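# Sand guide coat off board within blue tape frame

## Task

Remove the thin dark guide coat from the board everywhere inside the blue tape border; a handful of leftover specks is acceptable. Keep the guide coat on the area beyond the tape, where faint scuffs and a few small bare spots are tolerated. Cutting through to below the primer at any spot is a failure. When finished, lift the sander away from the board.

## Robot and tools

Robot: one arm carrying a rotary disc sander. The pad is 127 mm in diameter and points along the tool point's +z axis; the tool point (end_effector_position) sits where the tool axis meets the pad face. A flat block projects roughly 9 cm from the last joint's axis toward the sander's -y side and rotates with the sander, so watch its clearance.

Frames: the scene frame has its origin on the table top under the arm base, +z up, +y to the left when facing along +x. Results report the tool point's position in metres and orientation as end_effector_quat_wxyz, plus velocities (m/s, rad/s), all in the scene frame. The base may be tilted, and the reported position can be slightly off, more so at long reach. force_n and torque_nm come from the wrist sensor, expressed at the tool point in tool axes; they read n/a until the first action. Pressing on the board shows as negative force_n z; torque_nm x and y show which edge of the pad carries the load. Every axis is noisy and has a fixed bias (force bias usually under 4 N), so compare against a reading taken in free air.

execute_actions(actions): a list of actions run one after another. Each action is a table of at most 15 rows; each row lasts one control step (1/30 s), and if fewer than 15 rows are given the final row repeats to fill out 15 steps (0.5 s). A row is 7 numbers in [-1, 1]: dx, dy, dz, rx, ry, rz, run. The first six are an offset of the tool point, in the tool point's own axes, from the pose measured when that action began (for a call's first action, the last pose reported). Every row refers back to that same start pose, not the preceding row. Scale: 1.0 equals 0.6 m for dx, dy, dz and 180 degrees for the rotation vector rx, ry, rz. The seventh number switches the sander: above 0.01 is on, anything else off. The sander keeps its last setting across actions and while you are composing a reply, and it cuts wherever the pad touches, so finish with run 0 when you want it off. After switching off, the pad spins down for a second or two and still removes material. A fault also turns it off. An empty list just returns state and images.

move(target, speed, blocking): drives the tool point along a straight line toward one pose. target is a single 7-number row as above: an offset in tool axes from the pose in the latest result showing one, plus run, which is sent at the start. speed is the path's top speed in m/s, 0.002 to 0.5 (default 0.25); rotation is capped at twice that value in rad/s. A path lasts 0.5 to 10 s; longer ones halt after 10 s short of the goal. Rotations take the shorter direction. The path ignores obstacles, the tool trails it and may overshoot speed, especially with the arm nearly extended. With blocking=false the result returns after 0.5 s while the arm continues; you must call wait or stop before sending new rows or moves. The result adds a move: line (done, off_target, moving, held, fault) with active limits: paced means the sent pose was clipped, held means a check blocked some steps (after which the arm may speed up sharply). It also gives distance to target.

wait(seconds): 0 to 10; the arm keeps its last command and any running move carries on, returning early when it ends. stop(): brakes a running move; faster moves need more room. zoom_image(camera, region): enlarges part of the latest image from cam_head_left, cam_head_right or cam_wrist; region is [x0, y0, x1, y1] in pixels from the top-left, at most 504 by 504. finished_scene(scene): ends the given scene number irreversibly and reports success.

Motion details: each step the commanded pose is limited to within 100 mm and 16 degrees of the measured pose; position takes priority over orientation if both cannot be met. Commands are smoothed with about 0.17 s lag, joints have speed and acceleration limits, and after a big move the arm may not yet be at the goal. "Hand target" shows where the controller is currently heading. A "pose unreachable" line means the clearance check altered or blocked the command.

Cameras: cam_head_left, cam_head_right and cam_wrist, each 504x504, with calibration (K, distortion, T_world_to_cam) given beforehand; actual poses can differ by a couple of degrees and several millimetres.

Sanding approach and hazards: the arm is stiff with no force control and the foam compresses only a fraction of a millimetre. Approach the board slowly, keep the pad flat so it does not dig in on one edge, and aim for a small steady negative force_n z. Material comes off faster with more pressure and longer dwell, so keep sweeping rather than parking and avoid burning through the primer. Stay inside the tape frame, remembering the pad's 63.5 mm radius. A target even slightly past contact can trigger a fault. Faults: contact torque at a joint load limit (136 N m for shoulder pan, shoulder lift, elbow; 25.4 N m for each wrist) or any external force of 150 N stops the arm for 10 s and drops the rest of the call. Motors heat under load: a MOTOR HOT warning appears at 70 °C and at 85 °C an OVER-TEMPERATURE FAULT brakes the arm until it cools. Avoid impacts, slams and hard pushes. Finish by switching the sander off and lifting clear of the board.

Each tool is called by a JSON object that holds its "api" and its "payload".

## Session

{"api": "execute_actions", "payload": {"actions": []}}

Scene clock: 0.00 s.
end_effector_position=(+0.4929, +0.1086, +0.6096) force_n=(-0.7, +2.8, +1.6) torque_nm=(+0.40, +0.21, -0.04) end_effector_quat_wxyz=(+0.082, +0.725, +0.641, -0.239) end_effector_velocity=(+0.000, -0.000, +0.000) end_effector_angular_velocity=(+0.000, -0.001, -0.001)
Joint positions: [-0.339 -1.814  1.65  -1.405 -1.569 -1.911]
Joint velocities: [-0.001  0.    -0.    -0.001  0.001  0.   ]
Hand target: +0.493, +0.109, +0.610; +0.082, +0.725, +0.641, -0.239
camera_calibration (this result's frames):
cam_wrist: T_world_to_cam=[[0.0567408, 0.874347, -0.481972, 0.180954], [0.998259, -0.0574819, 0.0132432, -0.443674], [-0.0161255, -0.481884, -0.876087, 0.70211], [0, 0, 0, 1]] pos_world=[0.443956, 0.154616, 0.7082]

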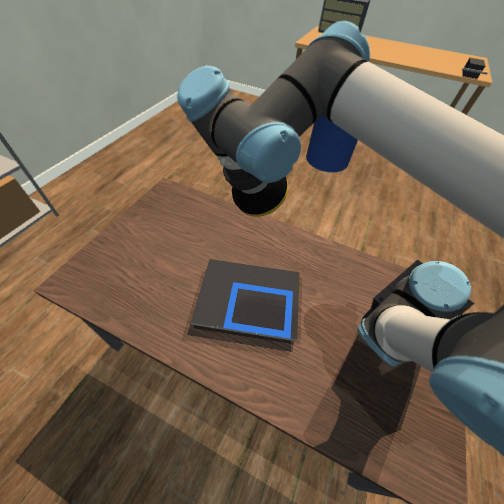

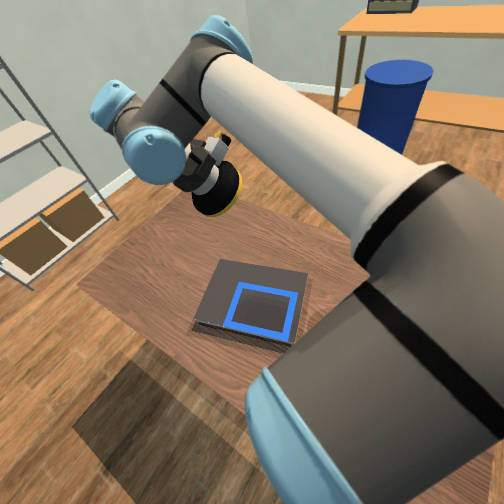

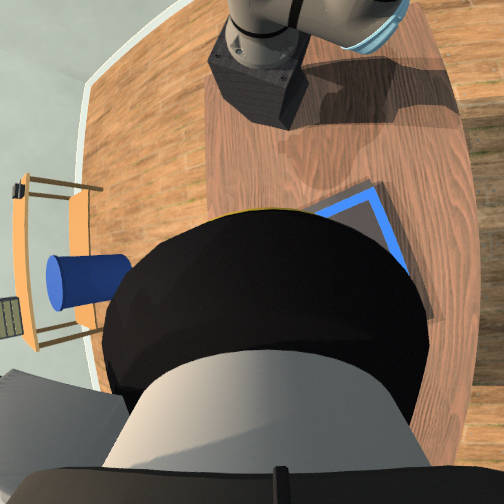

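{"api": "zoom_image", "payload": {"camera": "cam_head_left", "region": [180, 250, 320, 360]}}

Region (180, 250, 320, 360) of cam_head_left's 504x504 image, scaled by 3.600, with more detail than that image has; it fills the top 396 rows of this view, and the rest is white.

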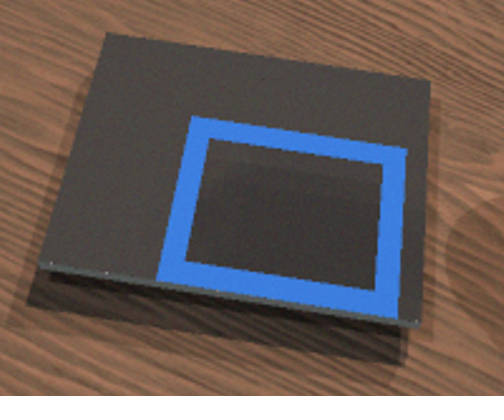

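{"api": "move", "payload": {"target": [0.3980,0.0970,0.7952,-0.0935,0.1345,-0.1333,0], "speed": 0.35}}

Scene clock: 11.67 s.
end_effector_position=(+0.4494, +0.1077, +0.0753) force_n=(-1.7, +2.9, -0.2) torque_nm=(+0.44, +0.27, -0.13) end_effector_quat_wxyz=(-0.000, +0.591, +0.807, -0.001) end_effector_velocity=(+0.001, -0.000, -0.002) end_effector_angular_velocity=(-0.001, -0.005, +0.000)
Joint positions: [ 0.005 -0.915  2.317 -3.183 -1.102 -1.945]
Joint velocities: [ 0.002  0.01  -0.004 -0.013 -0.001  0.005]
Hand target: +0.449, +0.108, +0.075; -0.000, +0.591, +0.807, -0.000
Off the commanded pose: 0.001 m, 0 deg.
move: done
camera_calibration (this result's frames):
cam_wrist: T_world_to_cam=[[-0.299817, 0.953356, -0.0349703, 0.0447442], [0.9268, 0.299764, 0.226237, -0.415598], [0.226167, 0.0354192, -0.973444, 0.0756165], [0, 0, 0, 1]] pos_world=[0.381489, 0.0792458, 0.169197]

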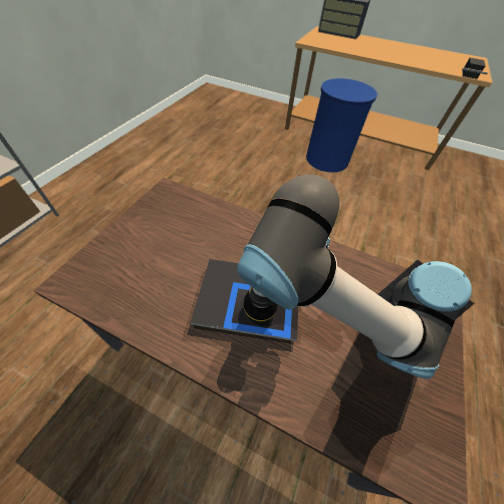

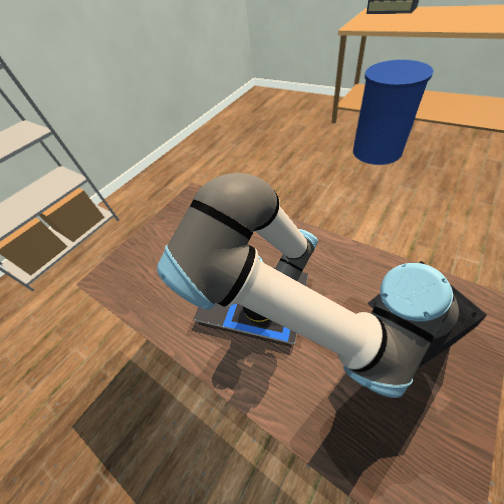

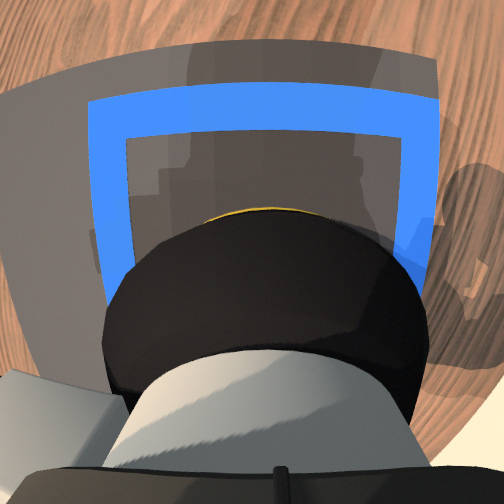

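{"api": "execute_actions", "payload": {"actions": []}}

{"api": "zoom_image", "payload": {"camera": "cam_wrist", "region": [70, 80, 190, 170]}}

{"api": "zoom_image", "payload": {"camera": "cam_wrist", "region": [340, 80, 460, 170]}}

{"api": "zoom_image", "payload": {"camera": "cam_wrist", "region": [180, 180, 360, 250]}}

Scene clock: 13.33 s.
end_effector_position=(+0.4495, +0.1076, +0.0750) force_n=(-2.2, +3.2, +0.2) torque_nm=(+0.36, +0.52, -0.18) end_effector_quat_wxyz=(-0.000, +0.591, +0.807, -0.000) end_effector_velocity=(+0.000, +0.001, +0.000) end_effector_angular_velocity=(+0.001, -0.001, +0.001)
Joint positions: [ 0.005 -0.914  2.316 -3.184 -1.102 -1.945]
Joint velocities: [ 0.001 -0.    -0.    -0.     0.001 -0.   ]
Hand target: +0.449, +0.108, +0.075; -0.000, +0.591, +0.807, -0.000
Off the commanded pose: 0.001 m, 0 deg.
camera_calibration (this result's frames):
cam_wrist: T_world_to_cam=[[-0.299835, 0.953346, -0.0350793, 0.0448181], [0.926665, 0.299788, 0.226758, -0.415625], [0.226695, 0.0354833, -0.973319, 0.0750435], [0, 0, 0, 1]] pos_world=[0.381571, 0.0792093, 0.16886]

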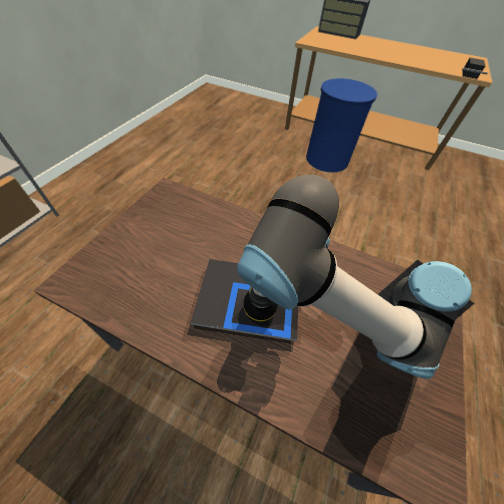

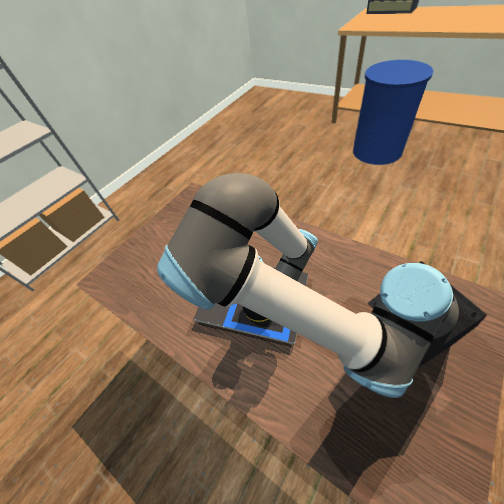

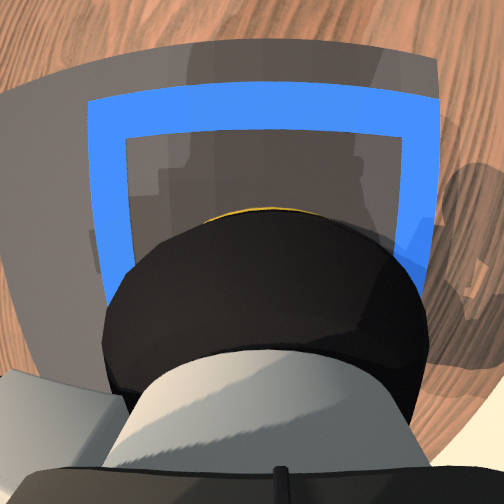

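Region (70, 80, 190, 170) of cam_wrist's 504x504 image, scaled by 4.200, with more detail than that image has; it fills the top 378 rows of this view, and the rest is white.

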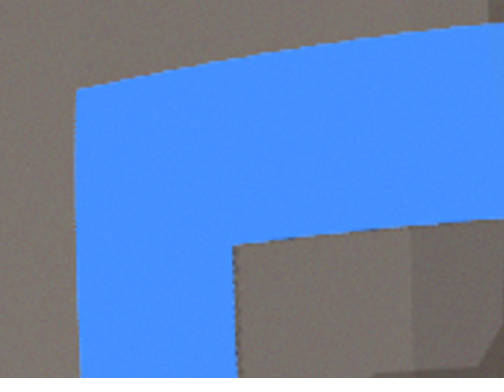

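Region (340, 80, 460, 170) of cam_wrist's 504x504 image, scaled by 4.200, with more detail than that image has; it fills the top 378 rows of this view, and the rest is white.

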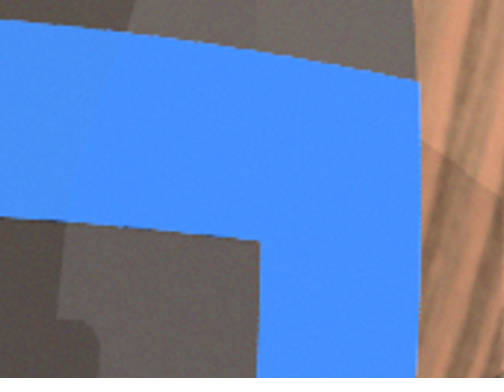

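Region (180, 180, 360, 250) of cam_wrist's 504x504 image, scaled by 2.800, with more detail than that image has.

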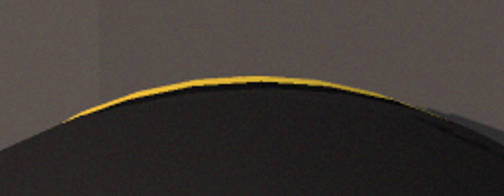

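{"api": "move", "payload": {"target": [-0.0525,-0.0962,0.0520,0,0.0003,0,0], "speed": 0.15}}

Scene clock: 28.60 s.
end_effector_position=(+0.4042, +0.0604, +0.0441) force_n=(-2.7, +1.7, -1.0) torque_nm=(+0.32, +0.34, -0.16) end_effector_quat_wxyz=(-0.001, +0.591, +0.807, -0.000) end_effector_velocity=(-0.001, -0.002, -0.001) end_effector_angular_velocity=(+0.001, -0.002, -0.001)
Joint positions: [-0.075 -0.742  2.385 -3.385 -1.086 -2.033]
Joint velocities: [-0.004  0.009  0.002 -0.01   0.002 -0.003]
Hand target: +0.404, +0.060, +0.044; -0.001, +0.591, +0.807, -0.000
Off the commanded pose: 0.000 m, 0 deg.
move: done
camera_calibration (this result's frames):
cam_wrist: T_world_to_cam=[[-0.299798, 0.953395, -0.0340494, 0.0751282], [0.92676, 0.29952, 0.226725, -0.352522], [0.226357, 0.0364161, -0.973363, 0.0569704], [0, 0, 0, 1]] pos_world=[0.336331, 0.0318858, 0.137937]

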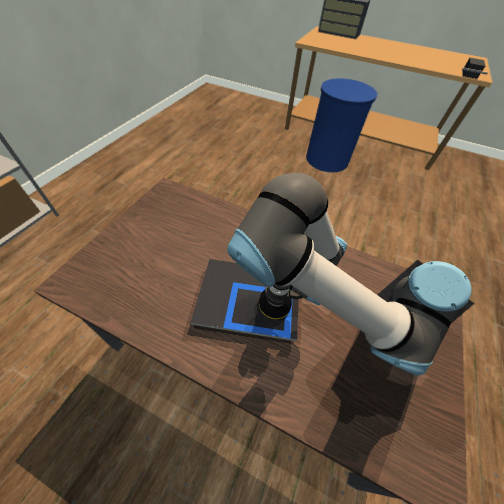

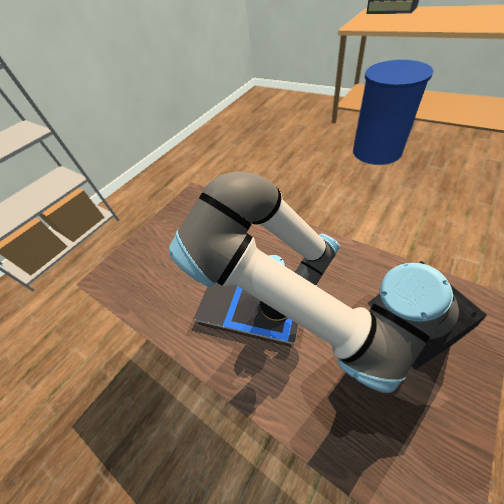

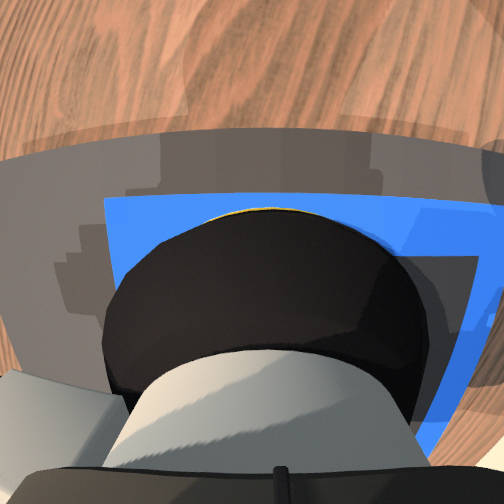

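{"api": "execute_actions", "payload": {"actions": [[[0,0,0.002,0,0,0,0]]]}}

Scene clock: 30.07 s.
end_effector_position=(+0.4042, +0.0604, +0.0429) force_n=(-1.4, -0.2, -3.8) torque_nm=(+0.15, +0.33, -0.14) end_effector_quat_wxyz=(-0.001, +0.591, +0.807, -0.000) end_effector_velocity=(+0.000, +0.000, -0.000) end_effector_angular_velocity=(+0.001, -0.000, -0.000)
Joint positions: [-0.074 -0.738  2.383 -3.388 -1.086 -2.031]
Joint velocities: [ 0.001  0.001 -0.001 -0.     0.001  0.001]
Hand target: +0.404, +0.060, +0.043; -0.001, +0.591, +0.807, -0.000
Off the commanded pose: 0.000 m, 0 deg.
camera_calibration (this result's frames):
cam_wrist: T_world_to_cam=[[-0.299774, 0.953403, -0.0340369, 0.0750791], [0.926772, 0.299494, 0.226708, -0.352237], [0.226337, 0.0364166, -0.973368, 0.055844], [0, 0, 0, 1]] pos_world=[0.336311, 0.0318788, 0.136767]

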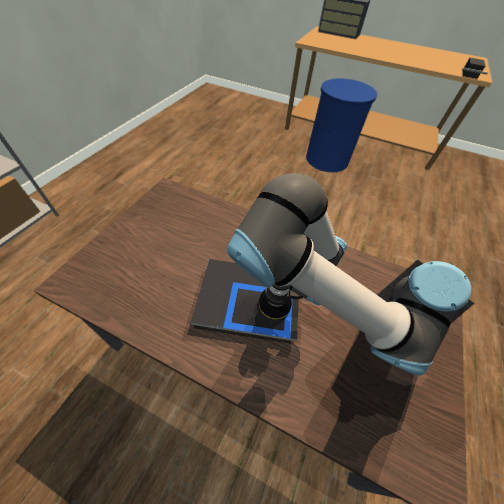

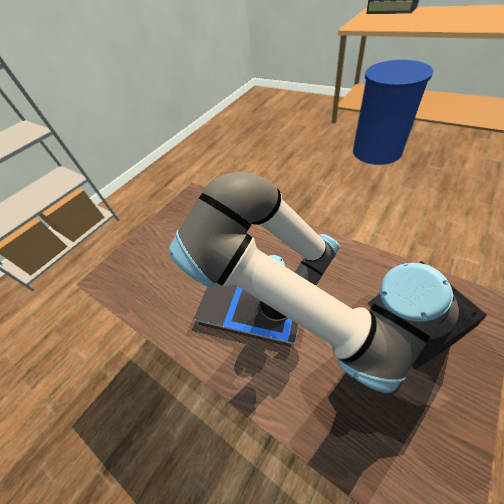

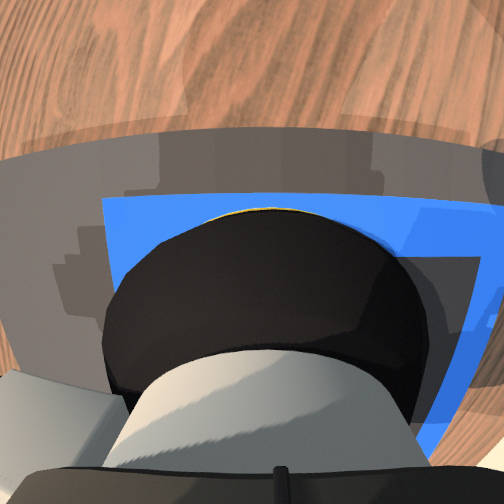

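Contact starts where I predicted. I'll press 0.6 mm with the sander off to check the tilt.

{"api": "execute_actions", "payload": {"actions": [[[0,0,0.001,0,0,0,0]]]}}

Scene clock: 31.20 s.
end_effector_position=(+0.4042, +0.0604, +0.0424) force_n=(-1.8, -5.4, -31.7) torque_nm=(+0.15, +0.72, -0.06) end_effector_quat_wxyz=(-0.001, +0.591, +0.807, -0.000) end_effector_velocity=(+0.000, -0.001, +0.000) end_effector_angular_velocity=(-0.000, -0.001, -0.001)
Joint positions: [-0.073 -0.736  2.382 -3.389 -1.086 -2.03 ]
Joint velocities: [-0.001  0.    -0.001 -0.    -0.     0.   ]
Hand target: +0.404, +0.060, +0.042; -0.001, +0.591, +0.807, -0.000
Off the commanded pose: 0.000 m, 0 deg.
camera_calibration (this result's frames):
cam_wrist: T_world_to_cam=[[-0.299778, 0.953401, -0.0340504, 0.0750649], [0.926765, 0.299501, 0.226729, -0.352112], [0.226361, 0.0364115, -0.973363, 0.0552727], [0, 0, 0, 1]] pos_world=[0.336317, 0.0318783, 0.13619]

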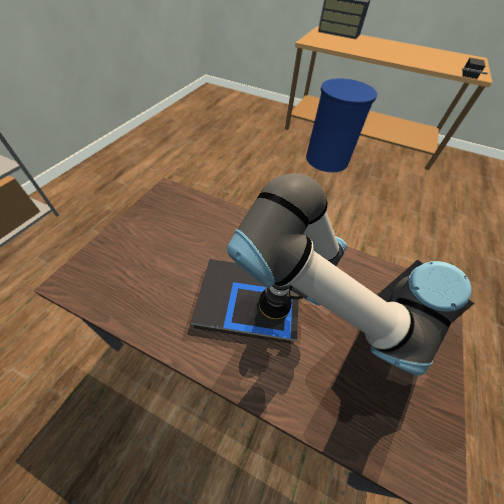

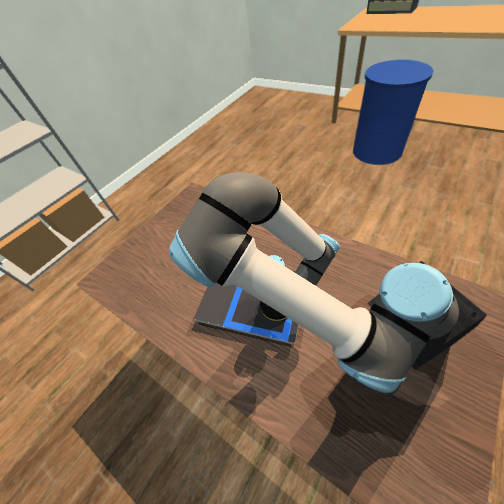

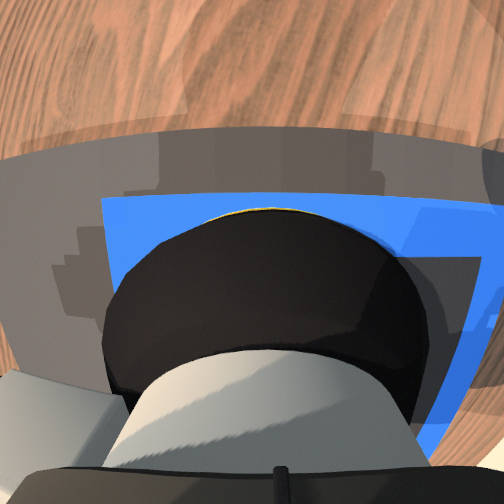

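{"api": "execute_actions", "payload": {"actions": [[[0,0,0.0004,-0.0003,0.0004,0,1]]]}}

{"api": "wait", "payload": {"seconds": 1.9}}

{"api": "move", "payload": {"target": [0,0.1867,0.00007,0.0005,0,0,1], "speed": 0.04}}

{"api": "wait", "payload": {"seconds": 1.5}}

{"api": "move", "payload": {"target": [0.1033,0,0.00012,0,-0.0008,0,1], "speed": 0.1}}

{"api": "wait", "payload": {"seconds": 1.5}}

{"api": "move", "payload": {"target": [0,-0.1867,0.0002,-0.0005,0,0,1], "speed": 0.04}}

{"api": "wait", "payload": {"seconds": 1.5}}

{"api": "move", "payload": {"target": [-0.05,0.39,-0.3,0,0,0,0], "speed": 0.35}}

Scene clock: 36.93 s.
end_effector_position=(+0.4042, +0.0604, +0.0421) force_n=(-4.0, +0.2, -41.9) torque_nm=(+0.59, +0.85, -0.25) end_effector_quat_wxyz=(-0.001, +0.591, +0.807, +0.001) end_effector_velocity=(-0.000, +0.000, -0.000) end_effector_angular_velocity=(+0.001, +0.001, -0.000)
Joint positions: [-0.073 -0.735  2.382 -3.39  -1.084 -2.031]
Joint velocities: [ 0.     0.    -0.     0.001  0.    -0.   ]
Hand target: +0.404, +0.060, +0.042; -0.001, +0.591, +0.807, +0.001
Off the commanded pose: 0.000 m, 0 deg.
camera_calibration (this result's frames):
cam_wrist: T_world_to_cam=[[-0.299802, 0.953437, -0.0328172, 0.0750146], [0.926621, 0.299208, 0.2277, -0.35206], [0.226917, 0.0378558, -0.973178, 0.0547211], [0, 0, 0, 1]] pos_world=[0.336298, 0.0317459, 0.135879]

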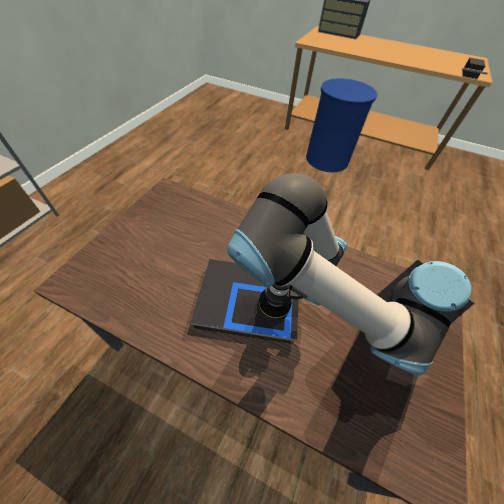

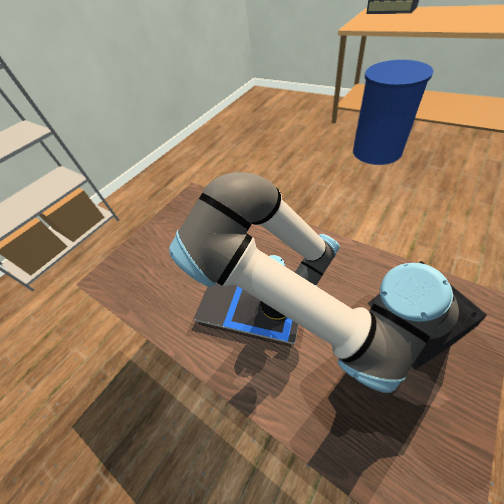

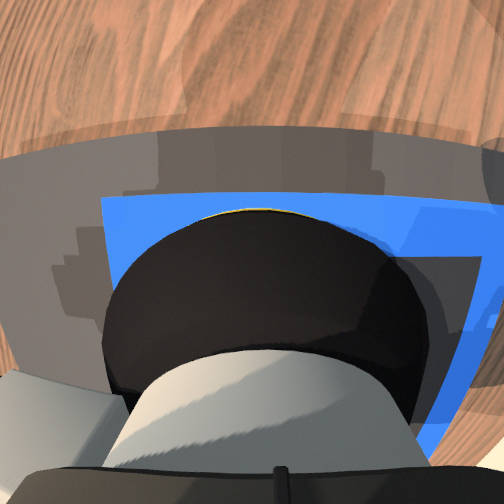

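Scene clock: 38.83 s.
end_effector_position=(+0.4042, +0.0604, +0.0421) force_n=(-0.2, +4.2, -40.9) torque_nm=(+1.07, -0.01, -0.30) end_effector_quat_wxyz=(-0.001, +0.591, +0.807, +0.001) end_effector_velocity=(-0.000, +0.000, -0.000) end_effector_angular_velocity=(-0.000, +0.000, +0.001)
Joint positions: [-0.073 -0.735  2.382 -3.39  -1.084 -2.031]
Joint velocities: [ 0.     0.     0.    -0.001 -0.    -0.   ]
Hand target: +0.404, +0.060, +0.042; -0.001, +0.591, +0.807, +0.001
Off the commanded pose: 0.000 m, 0 deg.
wait: 1.90 s; no rest ("run" is on)
camera_calibration (this result's frames):
cam_wrist: T_world_to_cam=[[-0.29976, 0.953451, -0.0327995, 0.0749954], [0.926647, 0.299164, 0.227652, -0.352028], [0.226867, 0.0378473, -0.97319, 0.0547416], [0, 0, 0, 1]] pos_world=[0.336267, 0.031738, 0.135874]

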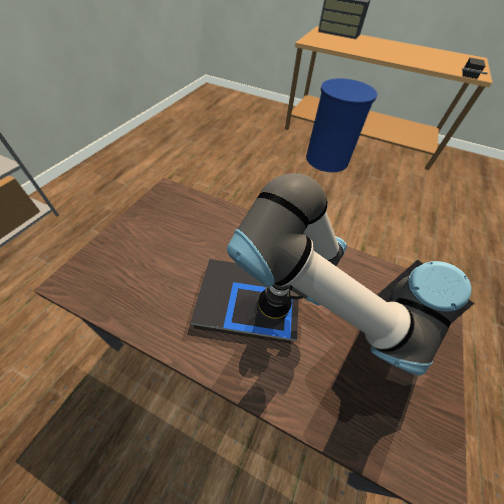

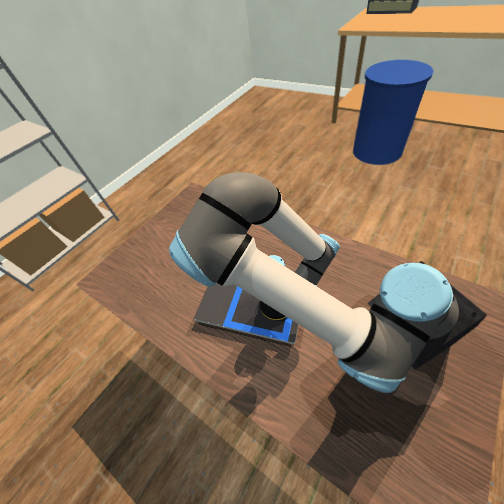

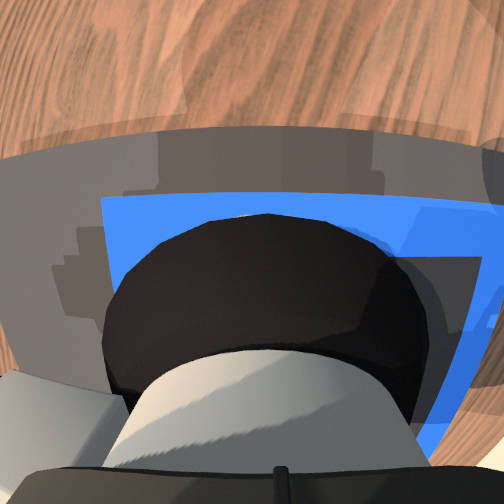

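Scene clock: 42.03 s.
end_effector_position=(+0.5107, +0.0941, +0.0421) force_n=(+0.6, +2.0, -38.3) torque_nm=(+0.60, -0.18, -0.27) end_effector_quat_wxyz=(-0.001, +0.591, +0.807, -0.000) end_effector_velocity=(+0.002, +0.000, -0.000) end_effector_angular_velocity=(-0.002, -0.000, +0.002)
Joint positions: [ 0.017 -0.811  2.118 -3.093 -1.103 -1.932]
Joint velocities: [ 0.002 -0.    -0.007  0.005 -0.003  0.   ]
Hand target: +0.511, +0.094, +0.042; -0.001, +0.591, +0.807, -0.000
Off the commanded pose: 0.000 m, 0 deg.
move: done
camera_calibration (this result's frames):
cam_wrist: T_world_to_cam=[[-0.299853, 0.953417, -0.0329373, 0.0748573], [0.926993, 0.29935, 0.225995, -0.460887], [0.225327, 0.0372326, -0.973571, 0.0301619], [0, 0, 0, 1]] pos_world=[0.442889, 0.0654735, 0.135988]

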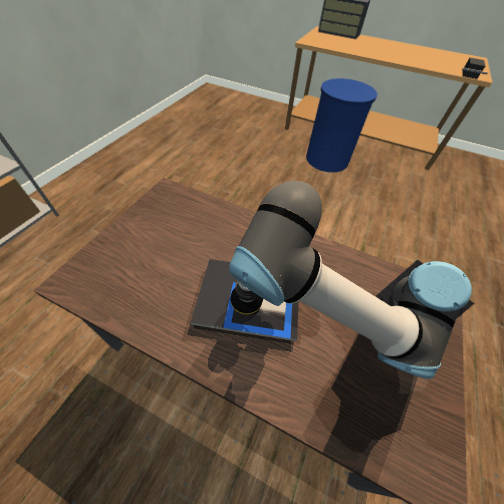

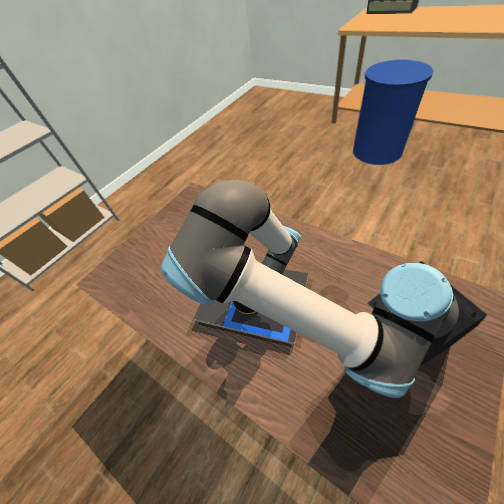

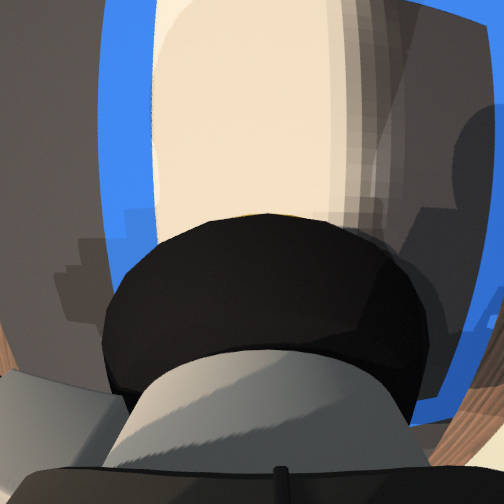

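Scene clock: 43.53 s.
end_effector_position=(+0.5109, +0.0941, +0.0421) force_n=(+0.8, +5.4, -31.5) torque_nm=(+0.33, -0.13, -0.18) end_effector_quat_wxyz=(-0.001, +0.591, +0.807, -0.000) end_effector_velocity=(+0.000, -0.000, +0.000) end_effector_angular_velocity=(+0.001, -0.001, -0.001)
Joint positions: [ 0.017 -0.811  2.117 -3.092 -1.103 -1.931]
Joint velocities: [-0.001  0.    -0.     0.     0.002 -0.   ]
Hand target: +0.511, +0.094, +0.042; -0.001, +0.591, +0.807, -0.000
Off the commanded pose: 0.000 m, 0 deg.
wait: 1.50 s; no rest ("run" is on)
camera_calibration (this result's frames):
cam_wrist: T_world_to_cam=[[-0.299845, 0.95342, -0.0329071, 0.0748498], [0.927014, 0.299338, 0.225925, -0.461159], [0.225252, 0.037237, -0.973589, 0.0301183], [0, 0, 0, 1]] pos_world=[0.44316, 0.0655575, 0.135973]

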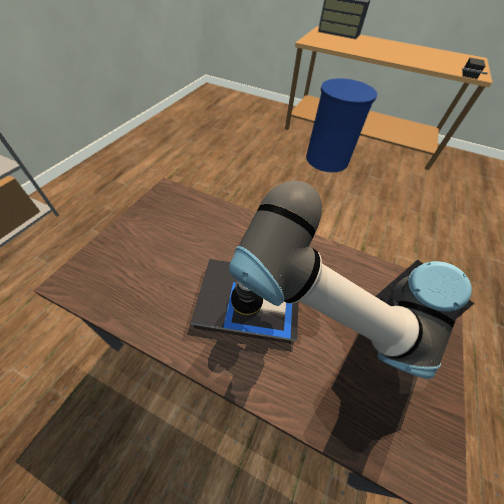

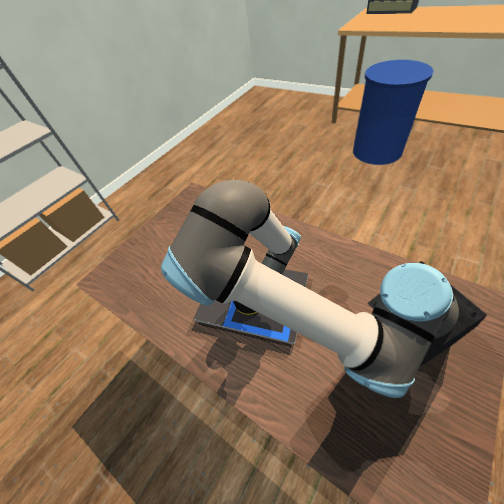

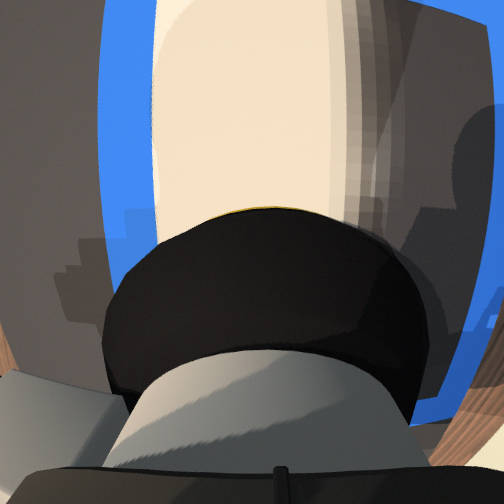

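Scene clock: 44.67 s.
end_effector_position=(+0.4923, +0.1529, +0.0420) force_n=(-5.1, +0.2, -42.6) torque_nm=(-0.12, +1.06, -0.24) end_effector_quat_wxyz=(-0.000, +0.591, +0.807, -0.001) end_effector_velocity=(-0.001, +0.002, +0.000) end_effector_angular_velocity=(+0.000, +0.000, -0.003)
Joint positions: [ 0.127 -0.859  2.147 -3.127 -1.132 -1.813]
Joint velocities: [ 0.003 -0.002  0.001 -0.    -0.001  0.006]
Hand target: +0.492, +0.153, +0.042; -0.000, +0.591, +0.807, -0.001
Off the commanded pose: 0.000 m, 0 deg.
move: done
camera_calibration (this result's frames):
cam_wrist: T_world_to_cam=[[-0.299901, 0.95331, -0.0354973, 0.0133946], [0.926867, 0.299986, 0.22567, -0.461417], [0.225782, 0.0347773, -0.973557, 0.0321941], [0, 0, 0, 1]] pos_world=[0.424421, 0.12453, 0.135946]

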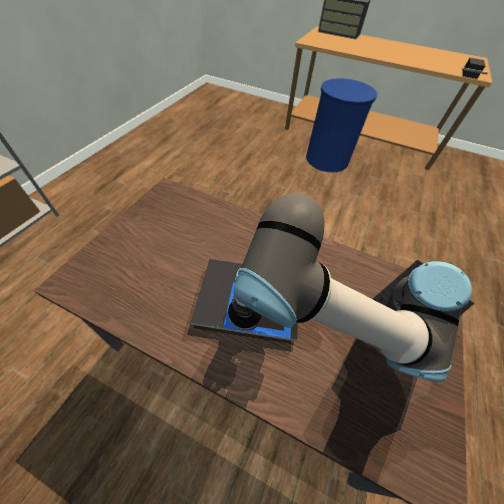

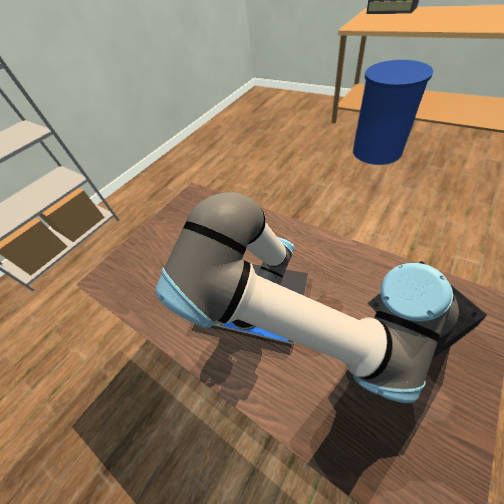

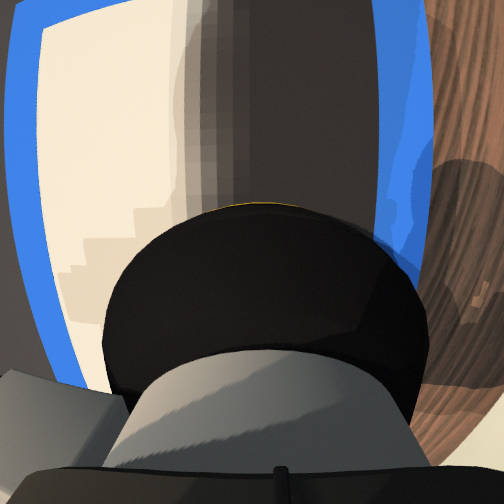

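Scene clock: 46.17 s.
end_effector_position=(+0.4922, +0.1532, +0.0420) force_n=(+1.2, +4.5, -35.3) torque_nm=(-0.08, -0.07, -0.15) end_effector_quat_wxyz=(-0.000, +0.591, +0.807, -0.001) end_effector_velocity=(+0.000, -0.000, +0.000) end_effector_angular_velocity=(-0.001, -0.000, -0.000)
Joint positions: [ 0.127 -0.86   2.147 -3.127 -1.132 -1.812]
Joint velocities: [-0.    -0.    -0.     0.    -0.001  0.   ]
Hand target: +0.492, +0.153, +0.042; -0.000, +0.591, +0.807, -0.001
Off the commanded pose: 0.000 m, 0 deg.
wait: 1.50 s; no rest ("run" is on)
camera_calibration (this result's frames):
cam_wrist: T_world_to_cam=[[-0.299875, 0.953316, -0.0355623, 0.0131018], [0.926869, 0.299974, 0.225676, -0.461428], [0.225808, 0.034713, -0.973553, 0.032202], [0, 0, 0, 1]] pos_world=[0.424341, 0.124809, 0.13595]

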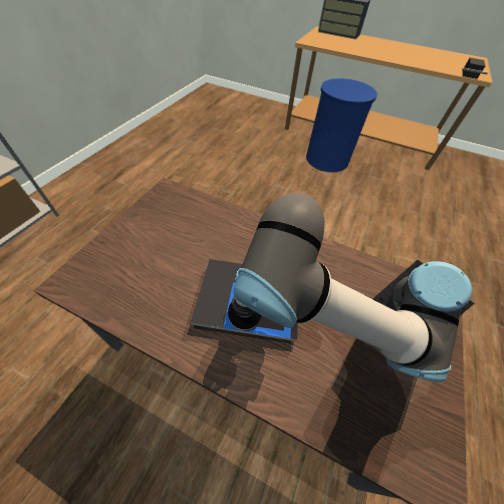

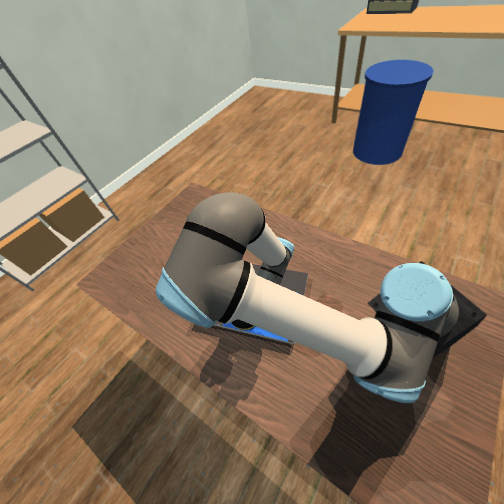

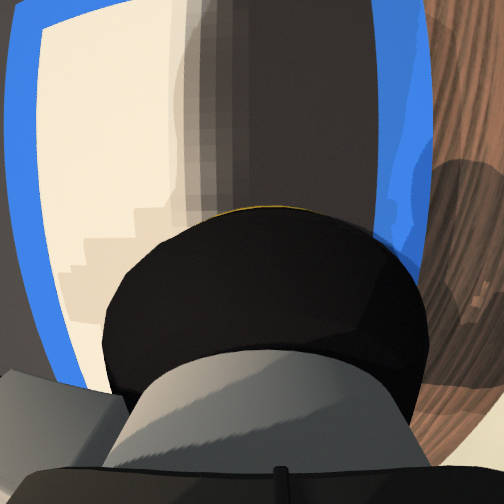

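Scene clock: 49.37 s.
end_effector_position=(+0.3857, +0.1195, +0.0421) force_n=(-3.7, +0.3, -39.3) torque_nm=(-0.35, +0.79, -0.27) end_effector_quat_wxyz=(+0.000, +0.591, +0.807, -0.000) end_effector_velocity=(-0.003, +0.000, -0.000) end_effector_angular_velocity=(+0.003, +0.000, +0.000)
Joint positions: [ 0.063 -0.782  2.416 -3.445 -1.115 -1.88 ]
Joint velocities: [-0.001  0.004  0.006 -0.009  0.003 -0.001]
Hand target: +0.385, +0.119, +0.042; +0.000, +0.591, +0.807, -0.000
Off the commanded pose: 0.000 m, 0 deg.
move: done
camera_calibration (this result's frames):
cam_wrist: T_world_to_cam=[[-0.299791, 0.953346, -0.0354437, 0.0132375], [0.926536, 0.299809, 0.227255, -0.352567], [0.227279, 0.0352892, -0.97319, 0.0568183], [0, 0, 0, 1]] pos_world=[0.317721, 0.0910779, 0.135887]

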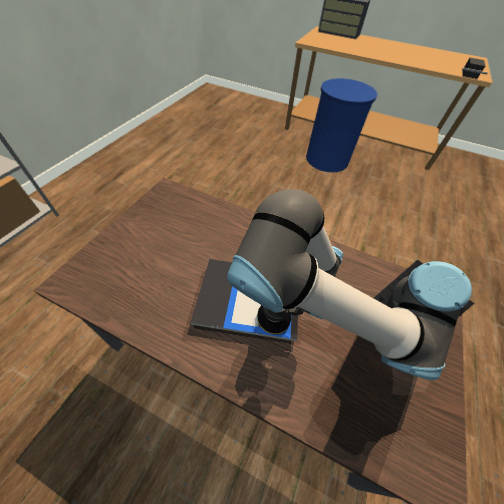

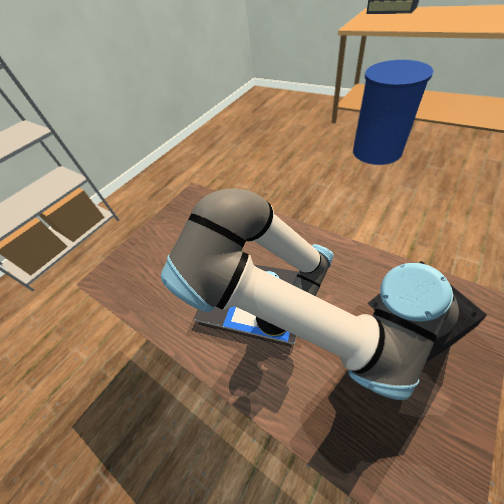

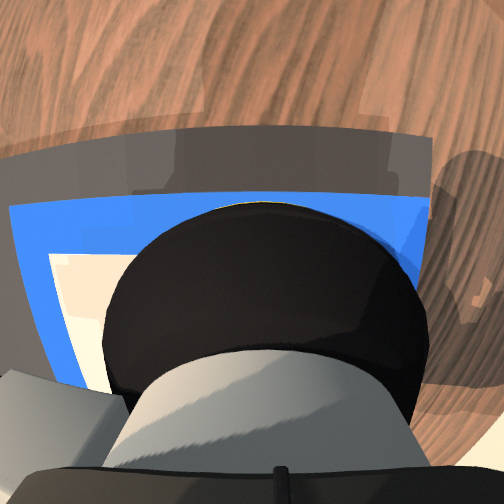

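Scene clock: 50.87 s.
end_effector_position=(+0.3854, +0.1194, +0.0421) force_n=(-5.9, -1.2, -44.4) torque_nm=(+0.13, +1.29, -0.26) end_effector_quat_wxyz=(+0.000, +0.591, +0.807, -0.000) end_effector_velocity=(+0.000, +0.000, +0.000) end_effector_angular_velocity=(+0.001, +0.000, +0.000)
Joint positions: [ 0.063 -0.782  2.417 -3.446 -1.115 -1.881]
Joint velocities: [-0.    -0.    -0.     0.001  0.001 -0.   ]
Hand target: +0.385, +0.119, +0.042; +0.000, +0.591, +0.807, -0.000
Off the commanded pose: 0.000 m, 0 deg.
wait: 1.50 s; no rest ("run" is on)
camera_calibration (this result's frames):
cam_wrist: T_world_to_cam=[[-0.299794, 0.953345, -0.0354624, 0.0132524], [0.926516, 0.299814, 0.227332, -0.352279], [0.227358, 0.0352965, -0.973171, 0.0568492], [0, 0, 0, 1]] pos_world=[0.31744, 0.0909775, 0.135878]

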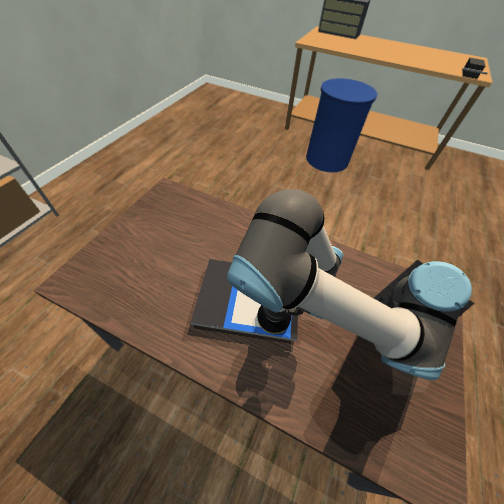

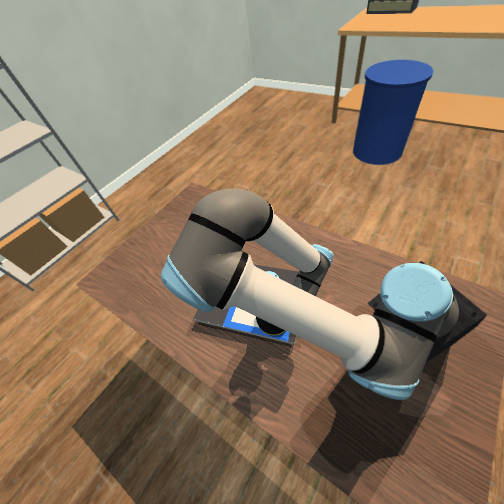

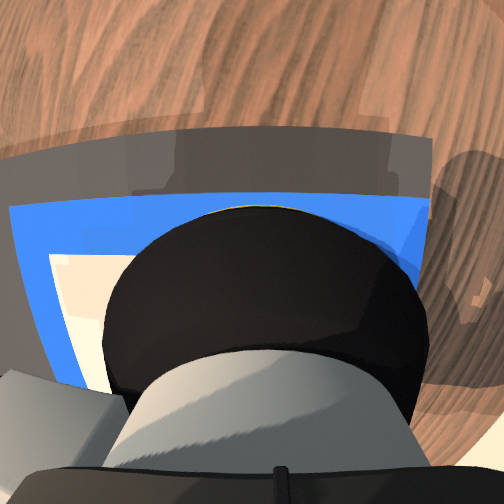

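Scene clock: 52.43 s.
end_effector_position=(+0.6171, +0.1618, +0.2220) force_n=(-2.3, +2.2, +0.2) torque_nm=(+0.26, +0.24, -0.15) end_effector_quat_wxyz=(+0.000, +0.591, +0.807, +0.000) end_effector_velocity=(+0.003, -0.001, +0.001) end_effector_angular_velocity=(-0.000, +0.006, -0.002)
Joint positions: [-0.01  -1.207  1.916 -2.485 -1.098 -1.96 ]
Joint velocities: [-0.002  0.003 -0.012  0.017 -0.    -0.002]
Hand target: +0.617, +0.162, +0.222; +0.000, +0.591, +0.807, -0.000
Off the commanded pose: 0.001 m, 0 deg.
move: done
camera_calibration (this result's frames):
cam_wrist: T_world_to_cam=[[-0.299721, 0.953363, -0.0355932, 0.0486192], [0.926341, 0.299743, 0.228138, -0.620563], [0.228167, 0.0354063, -0.972978, 0.177225], [0, 0, 0, 1]] pos_world=[0.548989, 0.133383, 0.315741]

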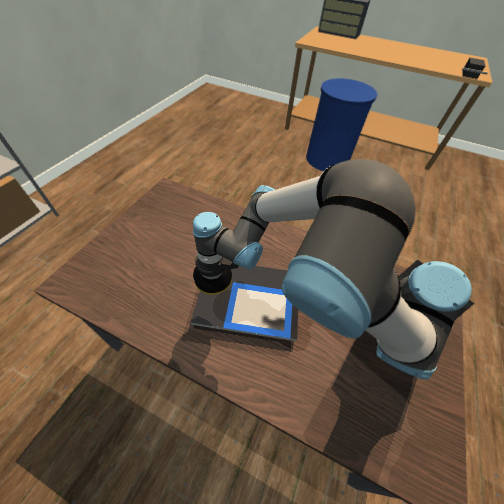

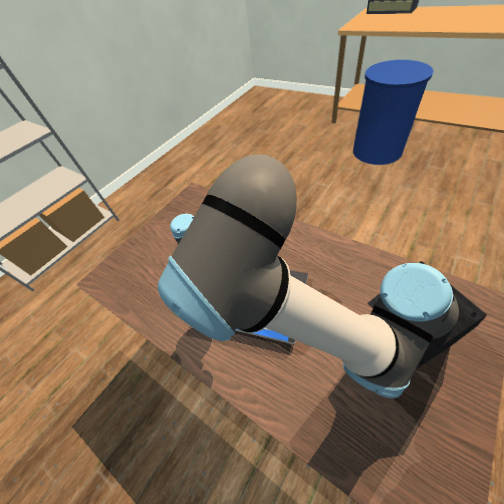

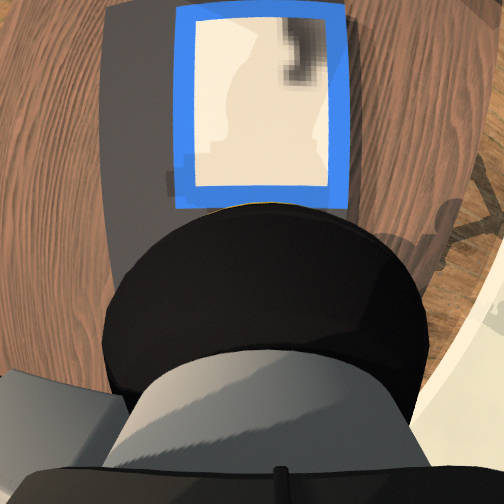

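{"api": "execute_actions", "payload": {"actions": []}}

Scene clock: 56.87 s.
end_effector_position=(+0.6174, +0.1618, +0.2221) force_n=(-2.7, +0.8, -1.1) torque_nm=(+0.17, +0.44, -0.07) end_effector_quat_wxyz=(+0.000, +0.591, +0.807, -0.000) end_effector_velocity=(-0.000, -0.000, -0.000) end_effector_angular_velocity=(-0.000, +0.001, -0.000)
Joint positions: [-0.01  -1.207  1.914 -2.483 -1.099 -1.961]
Joint velocities: [-0.     0.    -0.     0.001 -0.    -0.   ]
Hand target: +0.617, +0.162, +0.222; +0.000, +0.591, +0.807, -0.000
Off the commanded pose: 0.000 m, 0 deg.
camera_calibration (this result's frames):
cam_wrist: T_world_to_cam=[[-0.299764, 0.953357, -0.0353915, 0.0486853], [0.92649, 0.299762, 0.227507, -0.620838], [0.227505, 0.0354086, -0.973133, 0.177699], [0, 0, 0, 1]] pos_world=[0.549366, 0.133397, 0.315893]

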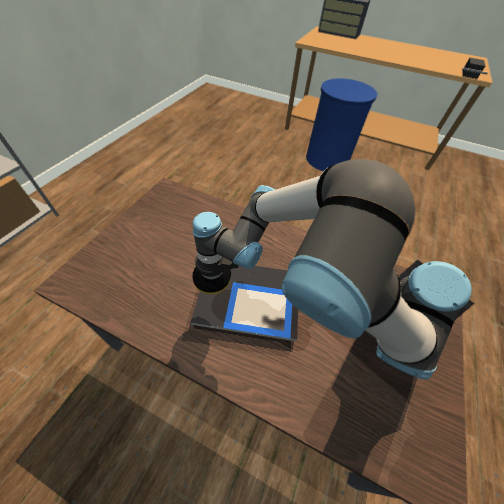

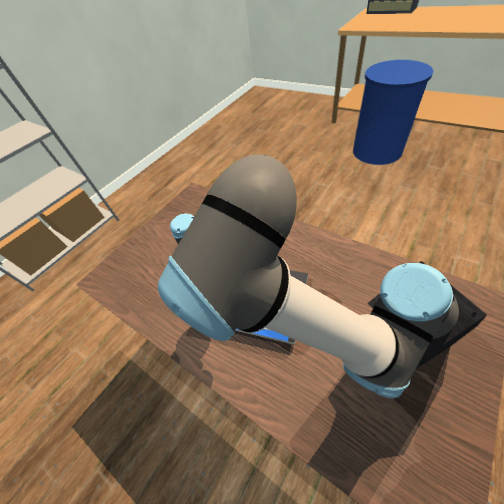

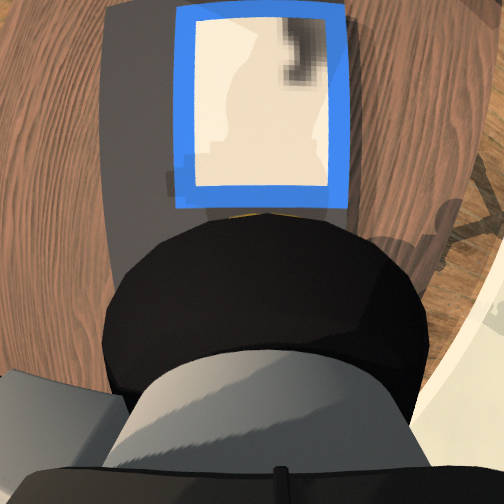

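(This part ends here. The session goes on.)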